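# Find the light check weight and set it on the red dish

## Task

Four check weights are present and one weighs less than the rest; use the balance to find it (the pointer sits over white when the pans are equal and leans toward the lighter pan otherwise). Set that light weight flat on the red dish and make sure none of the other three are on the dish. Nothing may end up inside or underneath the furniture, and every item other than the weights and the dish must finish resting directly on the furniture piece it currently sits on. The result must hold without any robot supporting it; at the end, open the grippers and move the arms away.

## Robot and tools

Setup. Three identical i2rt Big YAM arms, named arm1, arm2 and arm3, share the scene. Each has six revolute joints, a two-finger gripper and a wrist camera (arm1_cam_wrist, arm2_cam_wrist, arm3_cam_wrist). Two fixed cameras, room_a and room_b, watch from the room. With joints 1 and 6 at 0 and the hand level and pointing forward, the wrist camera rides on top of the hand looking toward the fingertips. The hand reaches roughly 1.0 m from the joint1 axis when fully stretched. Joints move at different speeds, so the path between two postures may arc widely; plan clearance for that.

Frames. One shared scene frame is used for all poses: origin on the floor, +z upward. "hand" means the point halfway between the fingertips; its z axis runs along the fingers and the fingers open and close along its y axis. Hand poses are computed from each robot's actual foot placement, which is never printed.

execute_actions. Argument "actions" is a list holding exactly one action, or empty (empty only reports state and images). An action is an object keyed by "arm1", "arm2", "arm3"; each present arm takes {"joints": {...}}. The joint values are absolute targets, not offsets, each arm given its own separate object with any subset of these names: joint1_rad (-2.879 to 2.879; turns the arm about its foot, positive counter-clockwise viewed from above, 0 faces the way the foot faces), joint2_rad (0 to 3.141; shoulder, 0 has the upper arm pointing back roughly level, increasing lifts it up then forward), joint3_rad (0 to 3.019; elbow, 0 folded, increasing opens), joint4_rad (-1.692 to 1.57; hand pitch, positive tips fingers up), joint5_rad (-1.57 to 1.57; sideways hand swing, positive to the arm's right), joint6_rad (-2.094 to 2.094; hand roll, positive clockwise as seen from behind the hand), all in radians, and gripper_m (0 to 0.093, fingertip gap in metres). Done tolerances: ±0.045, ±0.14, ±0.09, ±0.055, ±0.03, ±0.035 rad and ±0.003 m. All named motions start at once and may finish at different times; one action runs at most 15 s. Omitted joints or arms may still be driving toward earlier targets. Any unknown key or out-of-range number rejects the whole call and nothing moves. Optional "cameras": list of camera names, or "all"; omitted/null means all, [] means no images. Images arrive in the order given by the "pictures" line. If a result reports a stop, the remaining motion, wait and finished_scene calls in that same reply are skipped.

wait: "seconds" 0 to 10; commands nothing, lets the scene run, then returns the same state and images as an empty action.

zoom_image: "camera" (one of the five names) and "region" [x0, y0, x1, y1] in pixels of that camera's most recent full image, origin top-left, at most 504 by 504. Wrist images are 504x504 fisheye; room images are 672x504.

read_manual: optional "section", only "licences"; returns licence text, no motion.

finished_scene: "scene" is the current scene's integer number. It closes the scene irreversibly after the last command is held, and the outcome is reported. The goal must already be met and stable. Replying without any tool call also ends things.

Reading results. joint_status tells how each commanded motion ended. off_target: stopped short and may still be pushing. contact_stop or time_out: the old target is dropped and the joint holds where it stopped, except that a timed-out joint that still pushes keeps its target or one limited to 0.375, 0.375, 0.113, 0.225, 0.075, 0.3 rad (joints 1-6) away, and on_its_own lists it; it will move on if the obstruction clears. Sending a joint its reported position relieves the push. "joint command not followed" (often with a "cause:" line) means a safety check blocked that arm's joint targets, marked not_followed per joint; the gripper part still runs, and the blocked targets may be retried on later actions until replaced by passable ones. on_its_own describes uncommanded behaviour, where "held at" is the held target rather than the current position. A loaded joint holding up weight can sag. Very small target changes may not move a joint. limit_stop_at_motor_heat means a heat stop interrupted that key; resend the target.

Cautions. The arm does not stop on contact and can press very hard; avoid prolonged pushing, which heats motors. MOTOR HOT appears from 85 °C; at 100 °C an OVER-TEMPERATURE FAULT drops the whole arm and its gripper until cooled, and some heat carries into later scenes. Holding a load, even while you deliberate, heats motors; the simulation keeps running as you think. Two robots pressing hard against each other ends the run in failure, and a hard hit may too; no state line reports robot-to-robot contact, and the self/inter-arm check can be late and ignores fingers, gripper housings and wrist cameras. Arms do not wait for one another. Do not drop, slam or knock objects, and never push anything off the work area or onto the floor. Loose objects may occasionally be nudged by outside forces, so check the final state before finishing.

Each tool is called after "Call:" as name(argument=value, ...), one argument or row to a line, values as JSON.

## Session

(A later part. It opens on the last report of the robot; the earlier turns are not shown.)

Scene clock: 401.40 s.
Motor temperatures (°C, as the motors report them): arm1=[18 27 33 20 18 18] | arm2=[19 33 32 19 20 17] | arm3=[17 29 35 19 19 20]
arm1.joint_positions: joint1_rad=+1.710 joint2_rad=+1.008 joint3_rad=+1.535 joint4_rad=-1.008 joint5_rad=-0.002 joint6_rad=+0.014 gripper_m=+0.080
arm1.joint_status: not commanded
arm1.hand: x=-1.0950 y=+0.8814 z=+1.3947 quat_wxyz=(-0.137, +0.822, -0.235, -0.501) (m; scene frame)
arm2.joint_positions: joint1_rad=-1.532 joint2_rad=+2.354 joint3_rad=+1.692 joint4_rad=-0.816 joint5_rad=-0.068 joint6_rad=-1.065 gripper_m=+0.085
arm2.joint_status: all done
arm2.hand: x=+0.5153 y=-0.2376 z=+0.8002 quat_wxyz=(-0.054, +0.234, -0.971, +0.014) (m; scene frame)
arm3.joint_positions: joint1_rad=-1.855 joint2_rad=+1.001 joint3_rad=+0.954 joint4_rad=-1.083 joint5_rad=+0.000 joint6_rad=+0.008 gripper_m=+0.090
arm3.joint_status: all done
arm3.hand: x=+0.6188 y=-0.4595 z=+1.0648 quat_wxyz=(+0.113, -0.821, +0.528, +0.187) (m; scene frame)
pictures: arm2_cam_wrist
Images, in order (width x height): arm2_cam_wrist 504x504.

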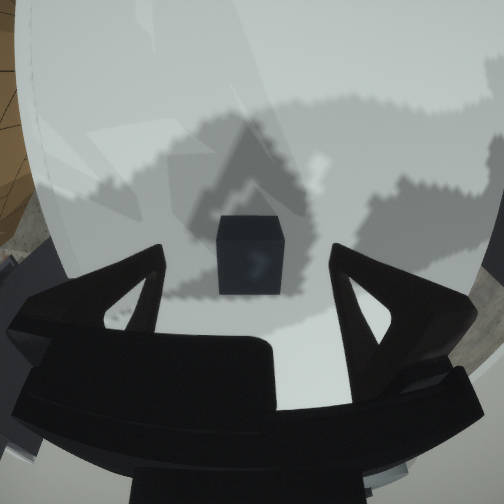

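Call:
execute_actions(
  actions=[
    {"arm2": {"joints": {"joint1_rad": -0.7, "joint2_rad": 1.4}}},
  ],
  cameras=["arm3_cam_wrist", "room_a"],
)

Call:
zoom_image(
  camera="arm3_cam_wrist",
  region=[200, 10, 300, 90],
)

Scene clock: 412.37 s.
Motor temperatures (°C, as the motors report them): arm1=[18 26 34 20 18 18] | arm2=[19 33 32 19 20 17] | arm3=[17 28 36 19 19 20]
arm1.joint_positions: joint1_rad=+1.710 joint2_rad=+1.008 joint3_rad=+1.535 joint4_rad=-1.008 joint5_rad=-0.002 joint6_rad=+0.014 gripper_m=+0.080
arm1.joint_status: not commanded
arm1.hand: x=-1.0950 y=+0.8814 z=+1.3947 quat_wxyz=(-0.137, +0.822, -0.235, -0.501) (m; scene frame)
arm2.joint_positions: joint1_rad=-0.689 joint2_rad=+1.379 joint3_rad=+1.703 joint4_rad=-0.815 joint5_rad=-0.072 joint6_rad=-1.064 gripper_m=+0.085
arm2.joint_status: all done
arm2.hand: x=+0.5377 y=+0.2863 z=+1.4453 quat_wxyz=(-0.480, +0.540, -0.668, +0.177) (m; scene frame)
arm3.joint_positions: joint1_rad=-1.855 joint2_rad=+1.001 joint3_rad=+0.954 joint4_rad=-1.083 joint5_rad=+0.000 joint6_rad=+0.008 gripper_m=+0.090
arm3.joint_status: not commanded
arm3.hand: x=+0.6188 y=-0.4595 z=+1.0648 quat_wxyz=(+0.113, -0.821, +0.528, +0.187) (m; scene frame)
pictures: arm3_cam_wrist, room_a
Images, in order (width x height): arm3_cam_wrist 504x504, room_a 672x504.

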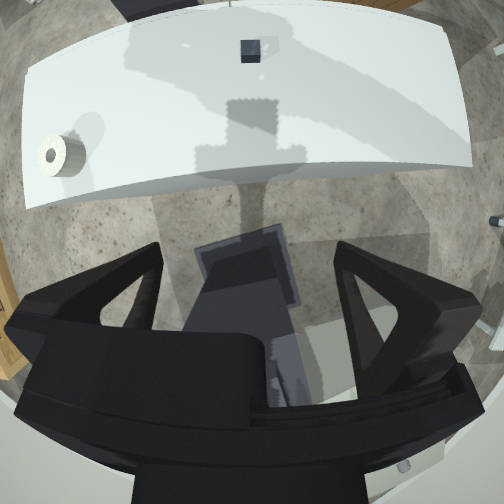

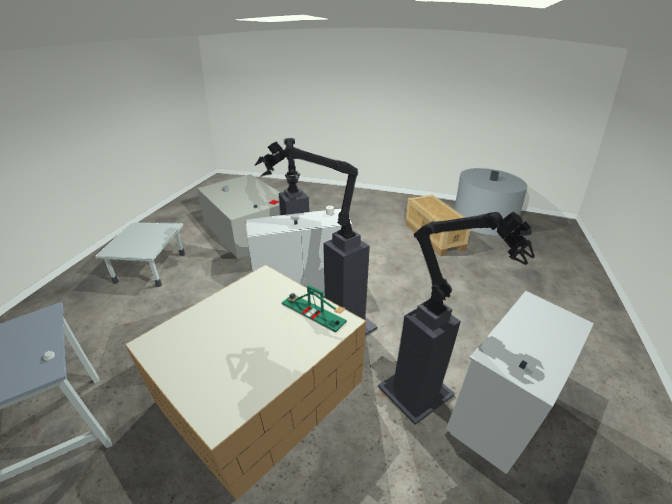

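Region (200, 10, 300, 90) of arm3_cam_wrist's 504x504 image, scaled by 5.040, with more detail than that image has; it fills the top 403 rows of this view, and the rest is white.

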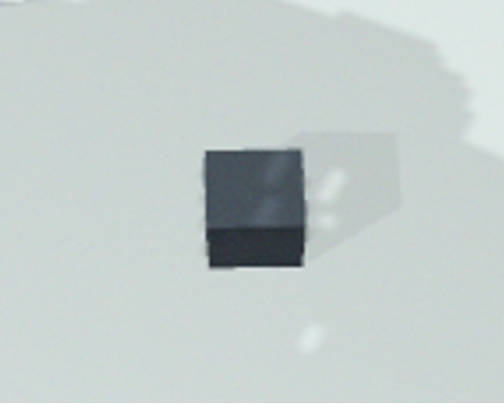

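Call:
execute_actions(
  actions=[
    {"arm3": {"joints": {"joint2_rad": 2.135, "joint3_rad": 1.735, "joint4_rad": -1.11, "gripper_m": 0.075}}},
  ],
  cameras=["arm3_cam_wrist"],
)

Scene clock: 426.27 s.
Motor temperatures (°C, as the motors report them): arm1=[18 25 34 20 18 18] | arm2=[19 31 34 20 20 17] | arm3=[17 28 38 19 19 20]
arm1.joint_positions: joint1_rad=+1.710 joint2_rad=+1.008 joint3_rad=+1.535 joint4_rad=-1.008 joint5_rad=-0.002 joint6_rad=+0.014 gripper_m=+0.080
arm1.joint_status: not commanded
arm1.hand: x=-1.0950 y=+0.8814 z=+1.3947 quat_wxyz=(-0.137, +0.822, -0.235, -0.501) (m; scene frame)
arm2.joint_positions: joint1_rad=-0.689 joint2_rad=+1.379 joint3_rad=+1.703 joint4_rad=-0.815 joint5_rad=-0.072 joint6_rad=-1.064 gripper_m=+0.085
arm2.joint_status: not commanded
arm2.hand: x=+0.5377 y=+0.2863 z=+1.4453 quat_wxyz=(-0.480, +0.540, -0.668, +0.177) (m; scene frame)
arm3.joint_positions: joint1_rad=-1.855 joint2_rad=+2.142 joint3_rad=+1.690 joint4_rad=-1.102 joint5_rad=+0.000 joint6_rad=+0.008 gripper_m=+0.075
arm3.joint_status: all done
arm3.hand: x=+0.5024 y=-0.2161 z=+0.8181 quat_wxyz=(+0.001, -0.842, +0.540, +0.009) (m; scene frame)
pictures: arm3_cam_wrist
Images, in order (width x height): arm3_cam_wrist 504x504.

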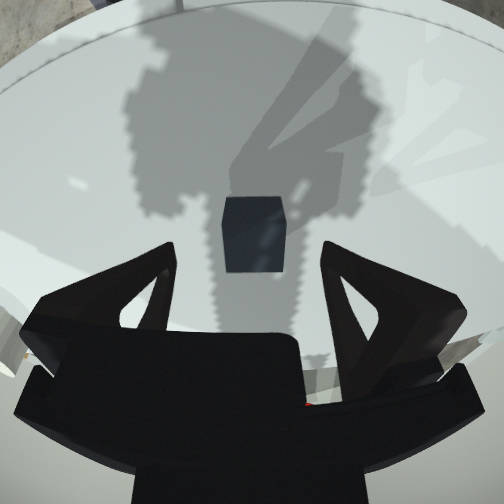

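Call:
execute_actions(
  actions=[
    {"arm3": {"joints": {"joint3_rad": 1.632, "joint4_rad": -0.99, "gripper_m": 0.052}}},
  ],
  cameras=["arm3_cam_wrist"],
)

Scene clock: 431.57 s.
Motor temperatures (°C, as the motors report them): arm1=[18 25 34 20 18 18] | arm2=[19 30 34 20 20 17] | arm3=[17 29 38 19 19 20]
arm1.joint_positions: joint1_rad=+1.710 joint2_rad=+1.008 joint3_rad=+1.535 joint4_rad=-1.008 joint5_rad=-0.002 joint6_rad=+0.014 gripper_m=+0.080
arm1.joint_status: not commanded
arm1.hand: x=-1.0950 y=+0.8814 z=+1.3947 quat_wxyz=(-0.137, +0.822, -0.235, -0.501) (m; scene frame)
arm2.joint_positions: joint1_rad=-0.689 joint2_rad=+1.379 joint3_rad=+1.703 joint4_rad=-0.815 joint5_rad=-0.072 joint6_rad=-1.064 gripper_m=+0.085
arm2.joint_status: not commanded
arm2.hand: x=+0.5377 y=+0.2863 z=+1.4453 quat_wxyz=(-0.480, +0.540, -0.668, +0.177) (m; scene frame)
arm3.joint_positions: joint1_rad=-1.855 joint2_rad=+2.139 joint3_rad=+1.628 joint4_rad=-1.009 joint5_rad=+0.000 joint6_rad=+0.008 gripper_m=+0.052
arm3.joint_status: all done
arm3.hand: x=+0.5034 y=-0.2188 z=+0.7991 quat_wxyz=(+0.010, -0.842, +0.540, +0.023) (m; scene frame)
pictures: arm3_cam_wrist
Images, in order (width x height): arm3_cam_wrist 504x504.

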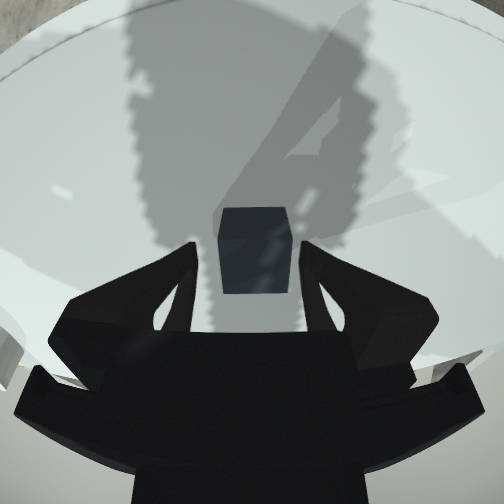

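Call:
execute_actions(
  actions=[
    {"arm3": {"joints": {"gripper_m": 0.012}}},
  ],
  cameras=["arm3_cam_wrist"],
)

Call:
execute_actions(
  actions=[
    {"arm3": {"joints": {"joint1_rad": 1.755, "joint2_rad": 1.85}}},
  ],
  cameras=["arm3_cam_wrist", "room_b"],
)

Scene clock: 441.63 s.
Motor temperatures (°C, as the motors report them): arm1=[18 24 34 20 18 18] | arm2=[19 29 35 20 20 17] | arm3=[17 31 38 19 19 20]
arm1.joint_positions: joint1_rad=+1.710 joint2_rad=+1.008 joint3_rad=+1.535 joint4_rad=-1.008 joint5_rad=-0.002 joint6_rad=+0.014 gripper_m=+0.080
arm1.joint_status: not commanded
arm1.hand: x=-1.0950 y=+0.8814 z=+1.3947 quat_wxyz=(-0.137, +0.822, -0.235, -0.501) (m; scene frame)
arm2.joint_positions: joint1_rad=-0.689 joint2_rad=+1.379 joint3_rad=+1.703 joint4_rad=-0.815 joint5_rad=-0.072 joint6_rad=-1.064 gripper_m=+0.085
arm2.joint_status: not commanded
arm2.hand: x=+0.5377 y=+0.2863 z=+1.4453 quat_wxyz=(-0.480, +0.540, -0.668, +0.177) (m; scene frame)
arm3.joint_positions: joint1_rad=-1.855 joint2_rad=+2.139 joint3_rad=+1.628 joint4_rad=-1.009 joint5_rad=+0.000 joint6_rad=+0.008 gripper_m=+0.030
arm3.joint_status: gripper_m off_target (ended at +0.030, target +0.012)
arm3.hand: x=+0.5034 y=-0.2188 z=+0.7991 quat_wxyz=(+0.010, -0.842, +0.540, +0.023) (m; scene frame)
pictures: arm3_cam_wrist
Images, in order (width x height): arm3_cam_wrist 504x504.

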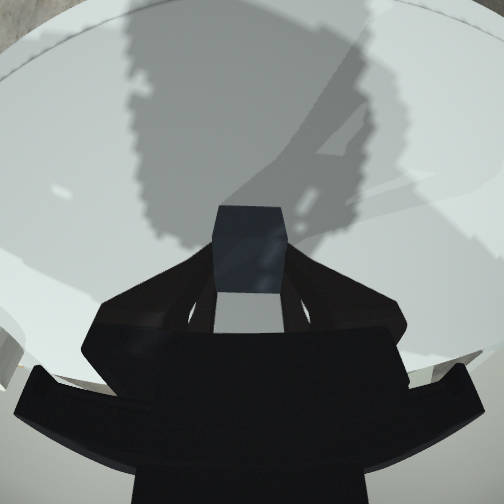

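Scene clock: 444.73 s.
Motor temperatures (°C, as the motors report them): arm1=[18 24 34 20 18 18] | arm2=[19 29 35 20 20 17] | arm3=[17 31 38 19 19 20]
arm1.joint_positions: joint1_rad=+1.710 joint2_rad=+1.008 joint3_rad=+1.535 joint4_rad=-1.008 joint5_rad=-0.002 joint6_rad=+0.014 gripper_m=+0.080
arm1.joint_status: not commanded
arm1.hand: x=-1.0950 y=+0.8814 z=+1.3947 quat_wxyz=(-0.137, +0.822, -0.235, -0.501) (m; scene frame)
arm2.joint_positions: joint1_rad=-0.689 joint2_rad=+1.379 joint3_rad=+1.703 joint4_rad=-0.815 joint5_rad=-0.072 joint6_rad=-1.064 gripper_m=+0.085
arm2.joint_status: not commanded
arm2.hand: x=+0.5377 y=+0.2863 z=+1.4453 quat_wxyz=(-0.480, +0.540, -0.668, +0.177) (m; scene frame)
arm3.joint_positions: joint1_rad=+1.761 joint2_rad=+1.874 joint3_rad=+1.625 joint4_rad=-0.991 joint5_rad=-0.003 joint6_rad=+0.006 gripper_m=+0.030
arm3.joint_status: all done
arm3.hand: x=+1.2849 y=-1.1847 z=+0.9624 quat_wxyz=(-0.154, -0.321, -0.933, +0.055) (m; scene frame)
pictures: arm3_cam_wrist, room_b
Images, in order (width x height): arm3_cam_wrist 504x504, room_b 672x504.

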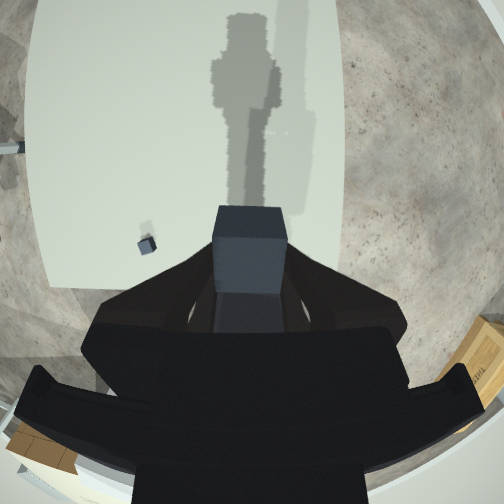

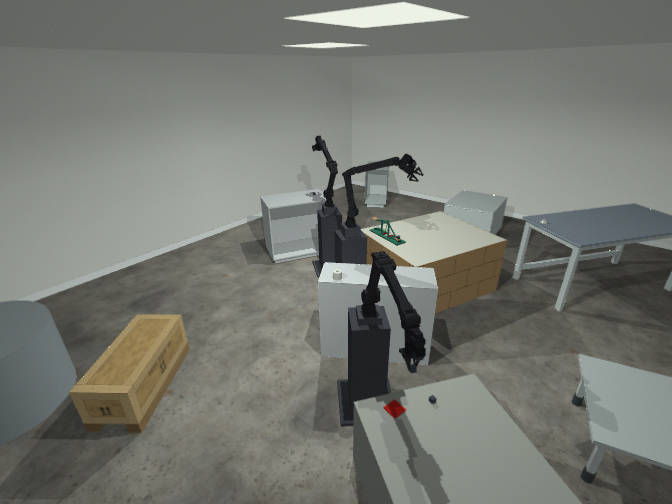

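Call:
execute_actions(
  actions=[
    {"arm3": {"joints": {"joint2_rad": 2.432, "joint3_rad": 1.325, "joint4_rad": -0.37, "joint6_rad": -0.4}}},
  ],
  cameras=["arm3_cam_wrist", "room_b"],
)

Scene clock: 453.50 s.
Motor temperatures (°C, as the motors report them): arm1=[18 24 34 20 18 18] | arm2=[19 29 35 20 20 17] | arm3=[17 31 38 19 19 20]
arm1.joint_positions: joint1_rad=+1.710 joint2_rad=+1.008 joint3_rad=+1.535 joint4_rad=-1.008 joint5_rad=-0.002 joint6_rad=+0.014 gripper_m=+0.080
arm1.joint_status: not commanded
arm1.hand: x=-1.0950 y=+0.8814 z=+1.3947 quat_wxyz=(-0.137, +0.822, -0.235, -0.501) (m; scene frame)
arm2.joint_positions: joint1_rad=-0.689 joint2_rad=+1.379 joint3_rad=+1.703 joint4_rad=-0.815 joint5_rad=-0.072 joint6_rad=-1.064 gripper_m=+0.085
arm2.joint_status: not commanded
arm2.hand: x=+0.5377 y=+0.2863 z=+1.4453 quat_wxyz=(-0.480, +0.540, -0.668, +0.177) (m; scene frame)
arm3.joint_positions: joint1_rad=+1.761 joint2_rad=+2.443 joint3_rad=+1.305 joint4_rad=-0.386 joint5_rad=+0.002 joint6_rad=-0.391 gripper_m=+0.030
arm3.joint_status: all done
arm3.hand: x=+1.1848 y=-1.1127 z=+0.5478 quat_wxyz=(-0.017, -0.133, -0.991, +0.016) (m; scene frame)
pictures: arm3_cam_wrist, room_b
Images, in order (width x height): arm3_cam_wrist 504x504, room_b 672x504.

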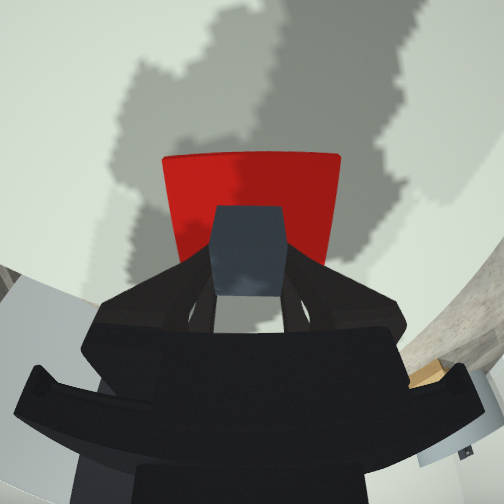

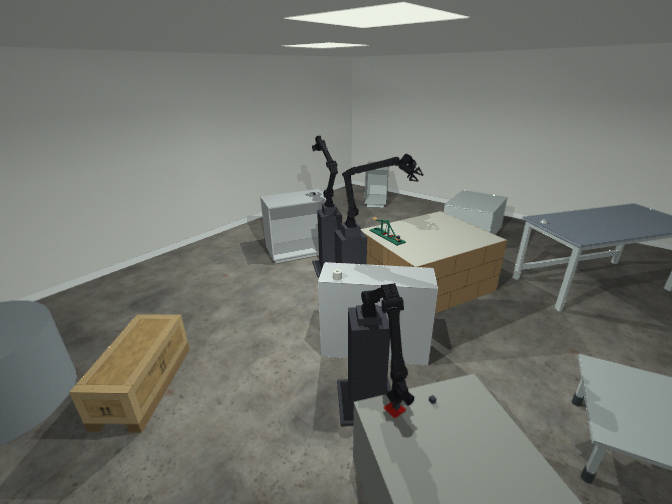

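Call:
execute_actions(
  actions=[
    {"arm3": {"joints": {"joint2_rad": 2.45, "joint3_rad": 1.265, "joint4_rad": -0.33}}},
  ],
  cameras=["arm3_cam_wrist"],
)

Scene clock: 458.33 s.
Motor temperatures (°C, as the motors report them): arm1=[18 24 34 20 18 18] | arm2=[19 28 35 20 20 17] | arm3=[17 31 37 19 19 20]
arm1.joint_positions: joint1_rad=+1.710 joint2_rad=+1.008 joint3_rad=+1.535 joint4_rad=-1.008 joint5_rad=-0.002 joint6_rad=+0.014 gripper_m=+0.080
arm1.joint_status: not commanded
arm1.hand: x=-1.0950 y=+0.8814 z=+1.3947 quat_wxyz=(-0.137, +0.822, -0.235, -0.501) (m; scene frame)
arm2.joint_positions: joint1_rad=-0.689 joint2_rad=+1.379 joint3_rad=+1.703 joint4_rad=-0.815 joint5_rad=-0.072 joint6_rad=-1.064 gripper_m=+0.085
arm2.joint_status: not commanded
arm2.hand: x=+0.5377 y=+0.2863 z=+1.4453 quat_wxyz=(-0.480, +0.540, -0.668, +0.177) (m; scene frame)
arm3.joint_positions: joint1_rad=+1.761 joint2_rad=+2.448 joint3_rad=+1.262 joint4_rad=-0.348 joint5_rad=+0.002 joint6_rad=-0.391 gripper_m=+0.030
arm3.joint_status: all done
arm3.hand: x=+1.1702 y=-1.1014 z=+0.5388 quat_wxyz=(-0.012, -0.133, -0.991, +0.013) (m; scene frame)
pictures: arm3_cam_wrist
Images, in order (width x height): arm3_cam_wrist 504x504.

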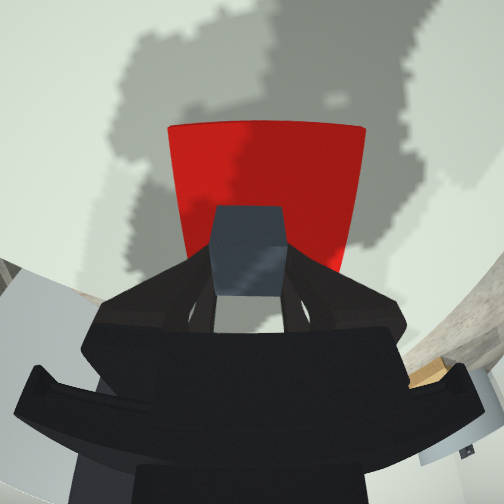

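Call:
execute_actions(
  actions=[
    {"arm3": {"joints": {"gripper_m": 0.08}}},
  ],
  cameras=["arm3_cam_wrist"],
)

Call:
execute_actions(
  actions=[
    {"arm3": {"joints": {"joint2_rad": 2.05}}},
  ],
)

Call:
zoom_image(
  camera="room_b",
  region=[360, 360, 460, 440],
)

Scene clock: 463.53 s.
Motor temperatures (°C, as the motors report them): arm1=[18 24 34 20 18 18] | arm2=[19 28 36 20 20 17] | arm3=[17 31 36 19 19 20]
arm1.joint_positions: joint1_rad=+1.710 joint2_rad=+1.008 joint3_rad=+1.535 joint4_rad=-1.008 joint5_rad=-0.002 joint6_rad=+0.014 gripper_m=+0.080
arm1.joint_status: not commanded
arm1.hand: x=-1.0950 y=+0.8814 z=+1.3947 quat_wxyz=(-0.137, +0.822, -0.235, -0.501) (m; scene frame)
arm2.joint_positions: joint1_rad=-0.689 joint2_rad=+1.379 joint3_rad=+1.703 joint4_rad=-0.815 joint5_rad=-0.072 joint6_rad=-1.064 gripper_m=+0.085
arm2.joint_status: not commanded
arm2.hand: x=+0.5377 y=+0.2863 z=+1.4453 quat_wxyz=(-0.480, +0.540, -0.668, +0.177) (m; scene frame)
arm3.joint_positions: joint1_rad=+1.761 joint2_rad=+2.448 joint3_rad=+1.262 joint4_rad=-0.348 joint5_rad=+0.002 joint6_rad=-0.391 gripper_m=+0.080
arm3.joint_status: all done
arm3.hand: x=+1.1702 y=-1.1014 z=+0.5388 quat_wxyz=(-0.012, -0.133, -0.991, +0.013) (m; scene frame)
pictures: arm3_cam_wrist
Images, in order (width x height): arm3_cam_wrist 504x504.

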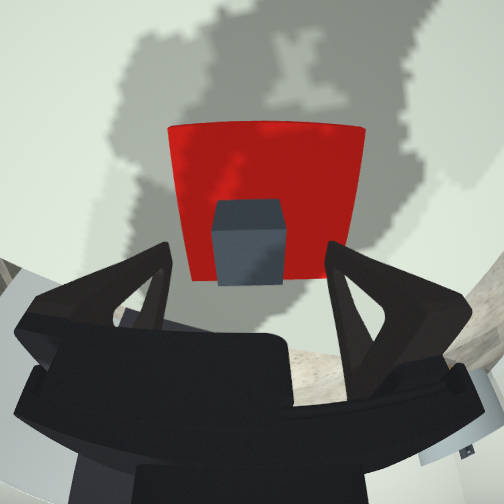

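Scene clock: 465.00 s.
Motor temperatures (°C, as the motors report them): arm1=[18 24 34 20 18 18] | arm2=[19 28 36 20 20 17] | arm3=[17 31 35 19 19 20]
arm1.joint_positions: joint1_rad=+1.710 joint2_rad=+1.008 joint3_rad=+1.535 joint4_rad=-1.008 joint5_rad=-0.002 joint6_rad=+0.014 gripper_m=+0.080
arm1.joint_status: not commanded
arm1.hand: x=-1.0950 y=+0.8814 z=+1.3947 quat_wxyz=(-0.137, +0.822, -0.235, -0.501) (m; scene frame)
arm2.joint_positions: joint1_rad=-0.689 joint2_rad=+1.379 joint3_rad=+1.703 joint4_rad=-0.815 joint5_rad=-0.072 joint6_rad=-1.064 gripper_m=+0.085
arm2.joint_status: not commanded
arm2.hand: x=+0.5377 y=+0.2863 z=+1.4453 quat_wxyz=(-0.480, +0.540, -0.668, +0.177) (m; scene frame)
arm3.joint_positions: joint1_rad=+1.761 joint2_rad=+2.050 joint3_rad=+1.258 joint4_rad=-0.340 joint5_rad=+0.002 joint6_rad=-0.391 gripper_m=+0.080
arm3.joint_status: all done
arm3.hand: x=+1.2670 y=-1.1741 z=+0.7585 quat_wxyz=(-0.185, -0.129, -0.968, +0.113) (m; scene frame)
pictures: arm1_cam_wrist, arm2_cam_wrist, arm3_cam_wrist, room_a, room_b
Images, in order (width x height): arm1_cam_wrist 504x504, arm2_cam_wrist 504x504, arm3_cam_wrist 504x504, room_a 672x504, room_b 672x504.

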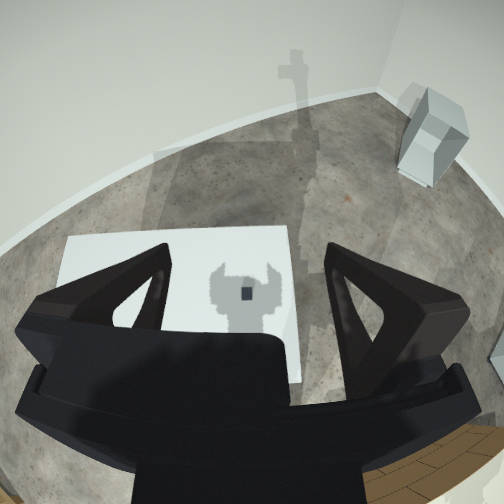

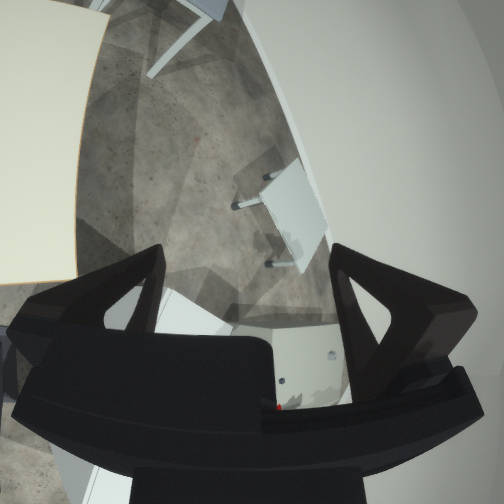

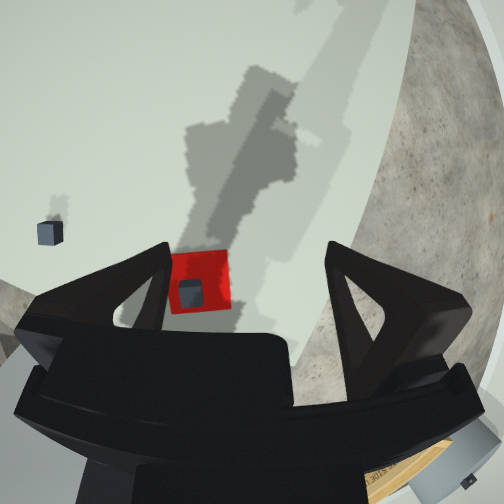

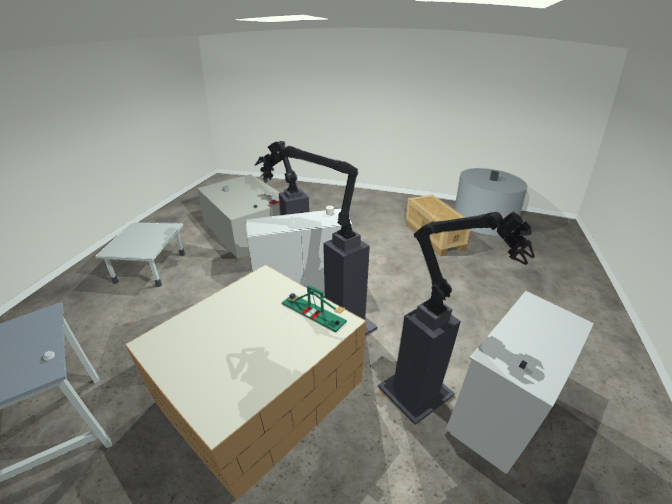

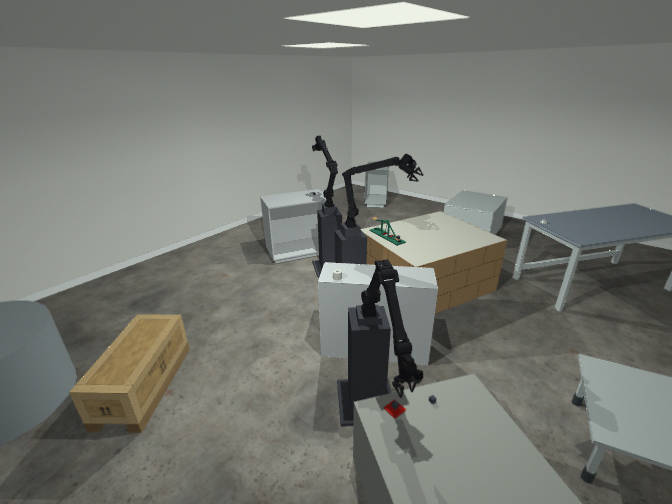

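Region (360, 360, 460, 440) of room_b's 672x504 image, scaled by 5.040, with more detail than that image has; it fills the top 403 rows of this view, and the rest is white.

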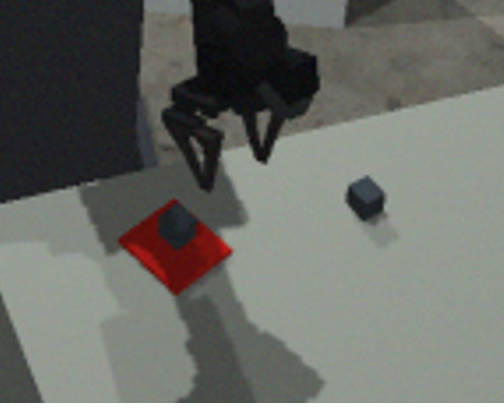

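The light weight sits flat on the dish, and all three arms are clear.

Call:
finished_scene(
  scene=2,
)

The scene is finished: the task was done.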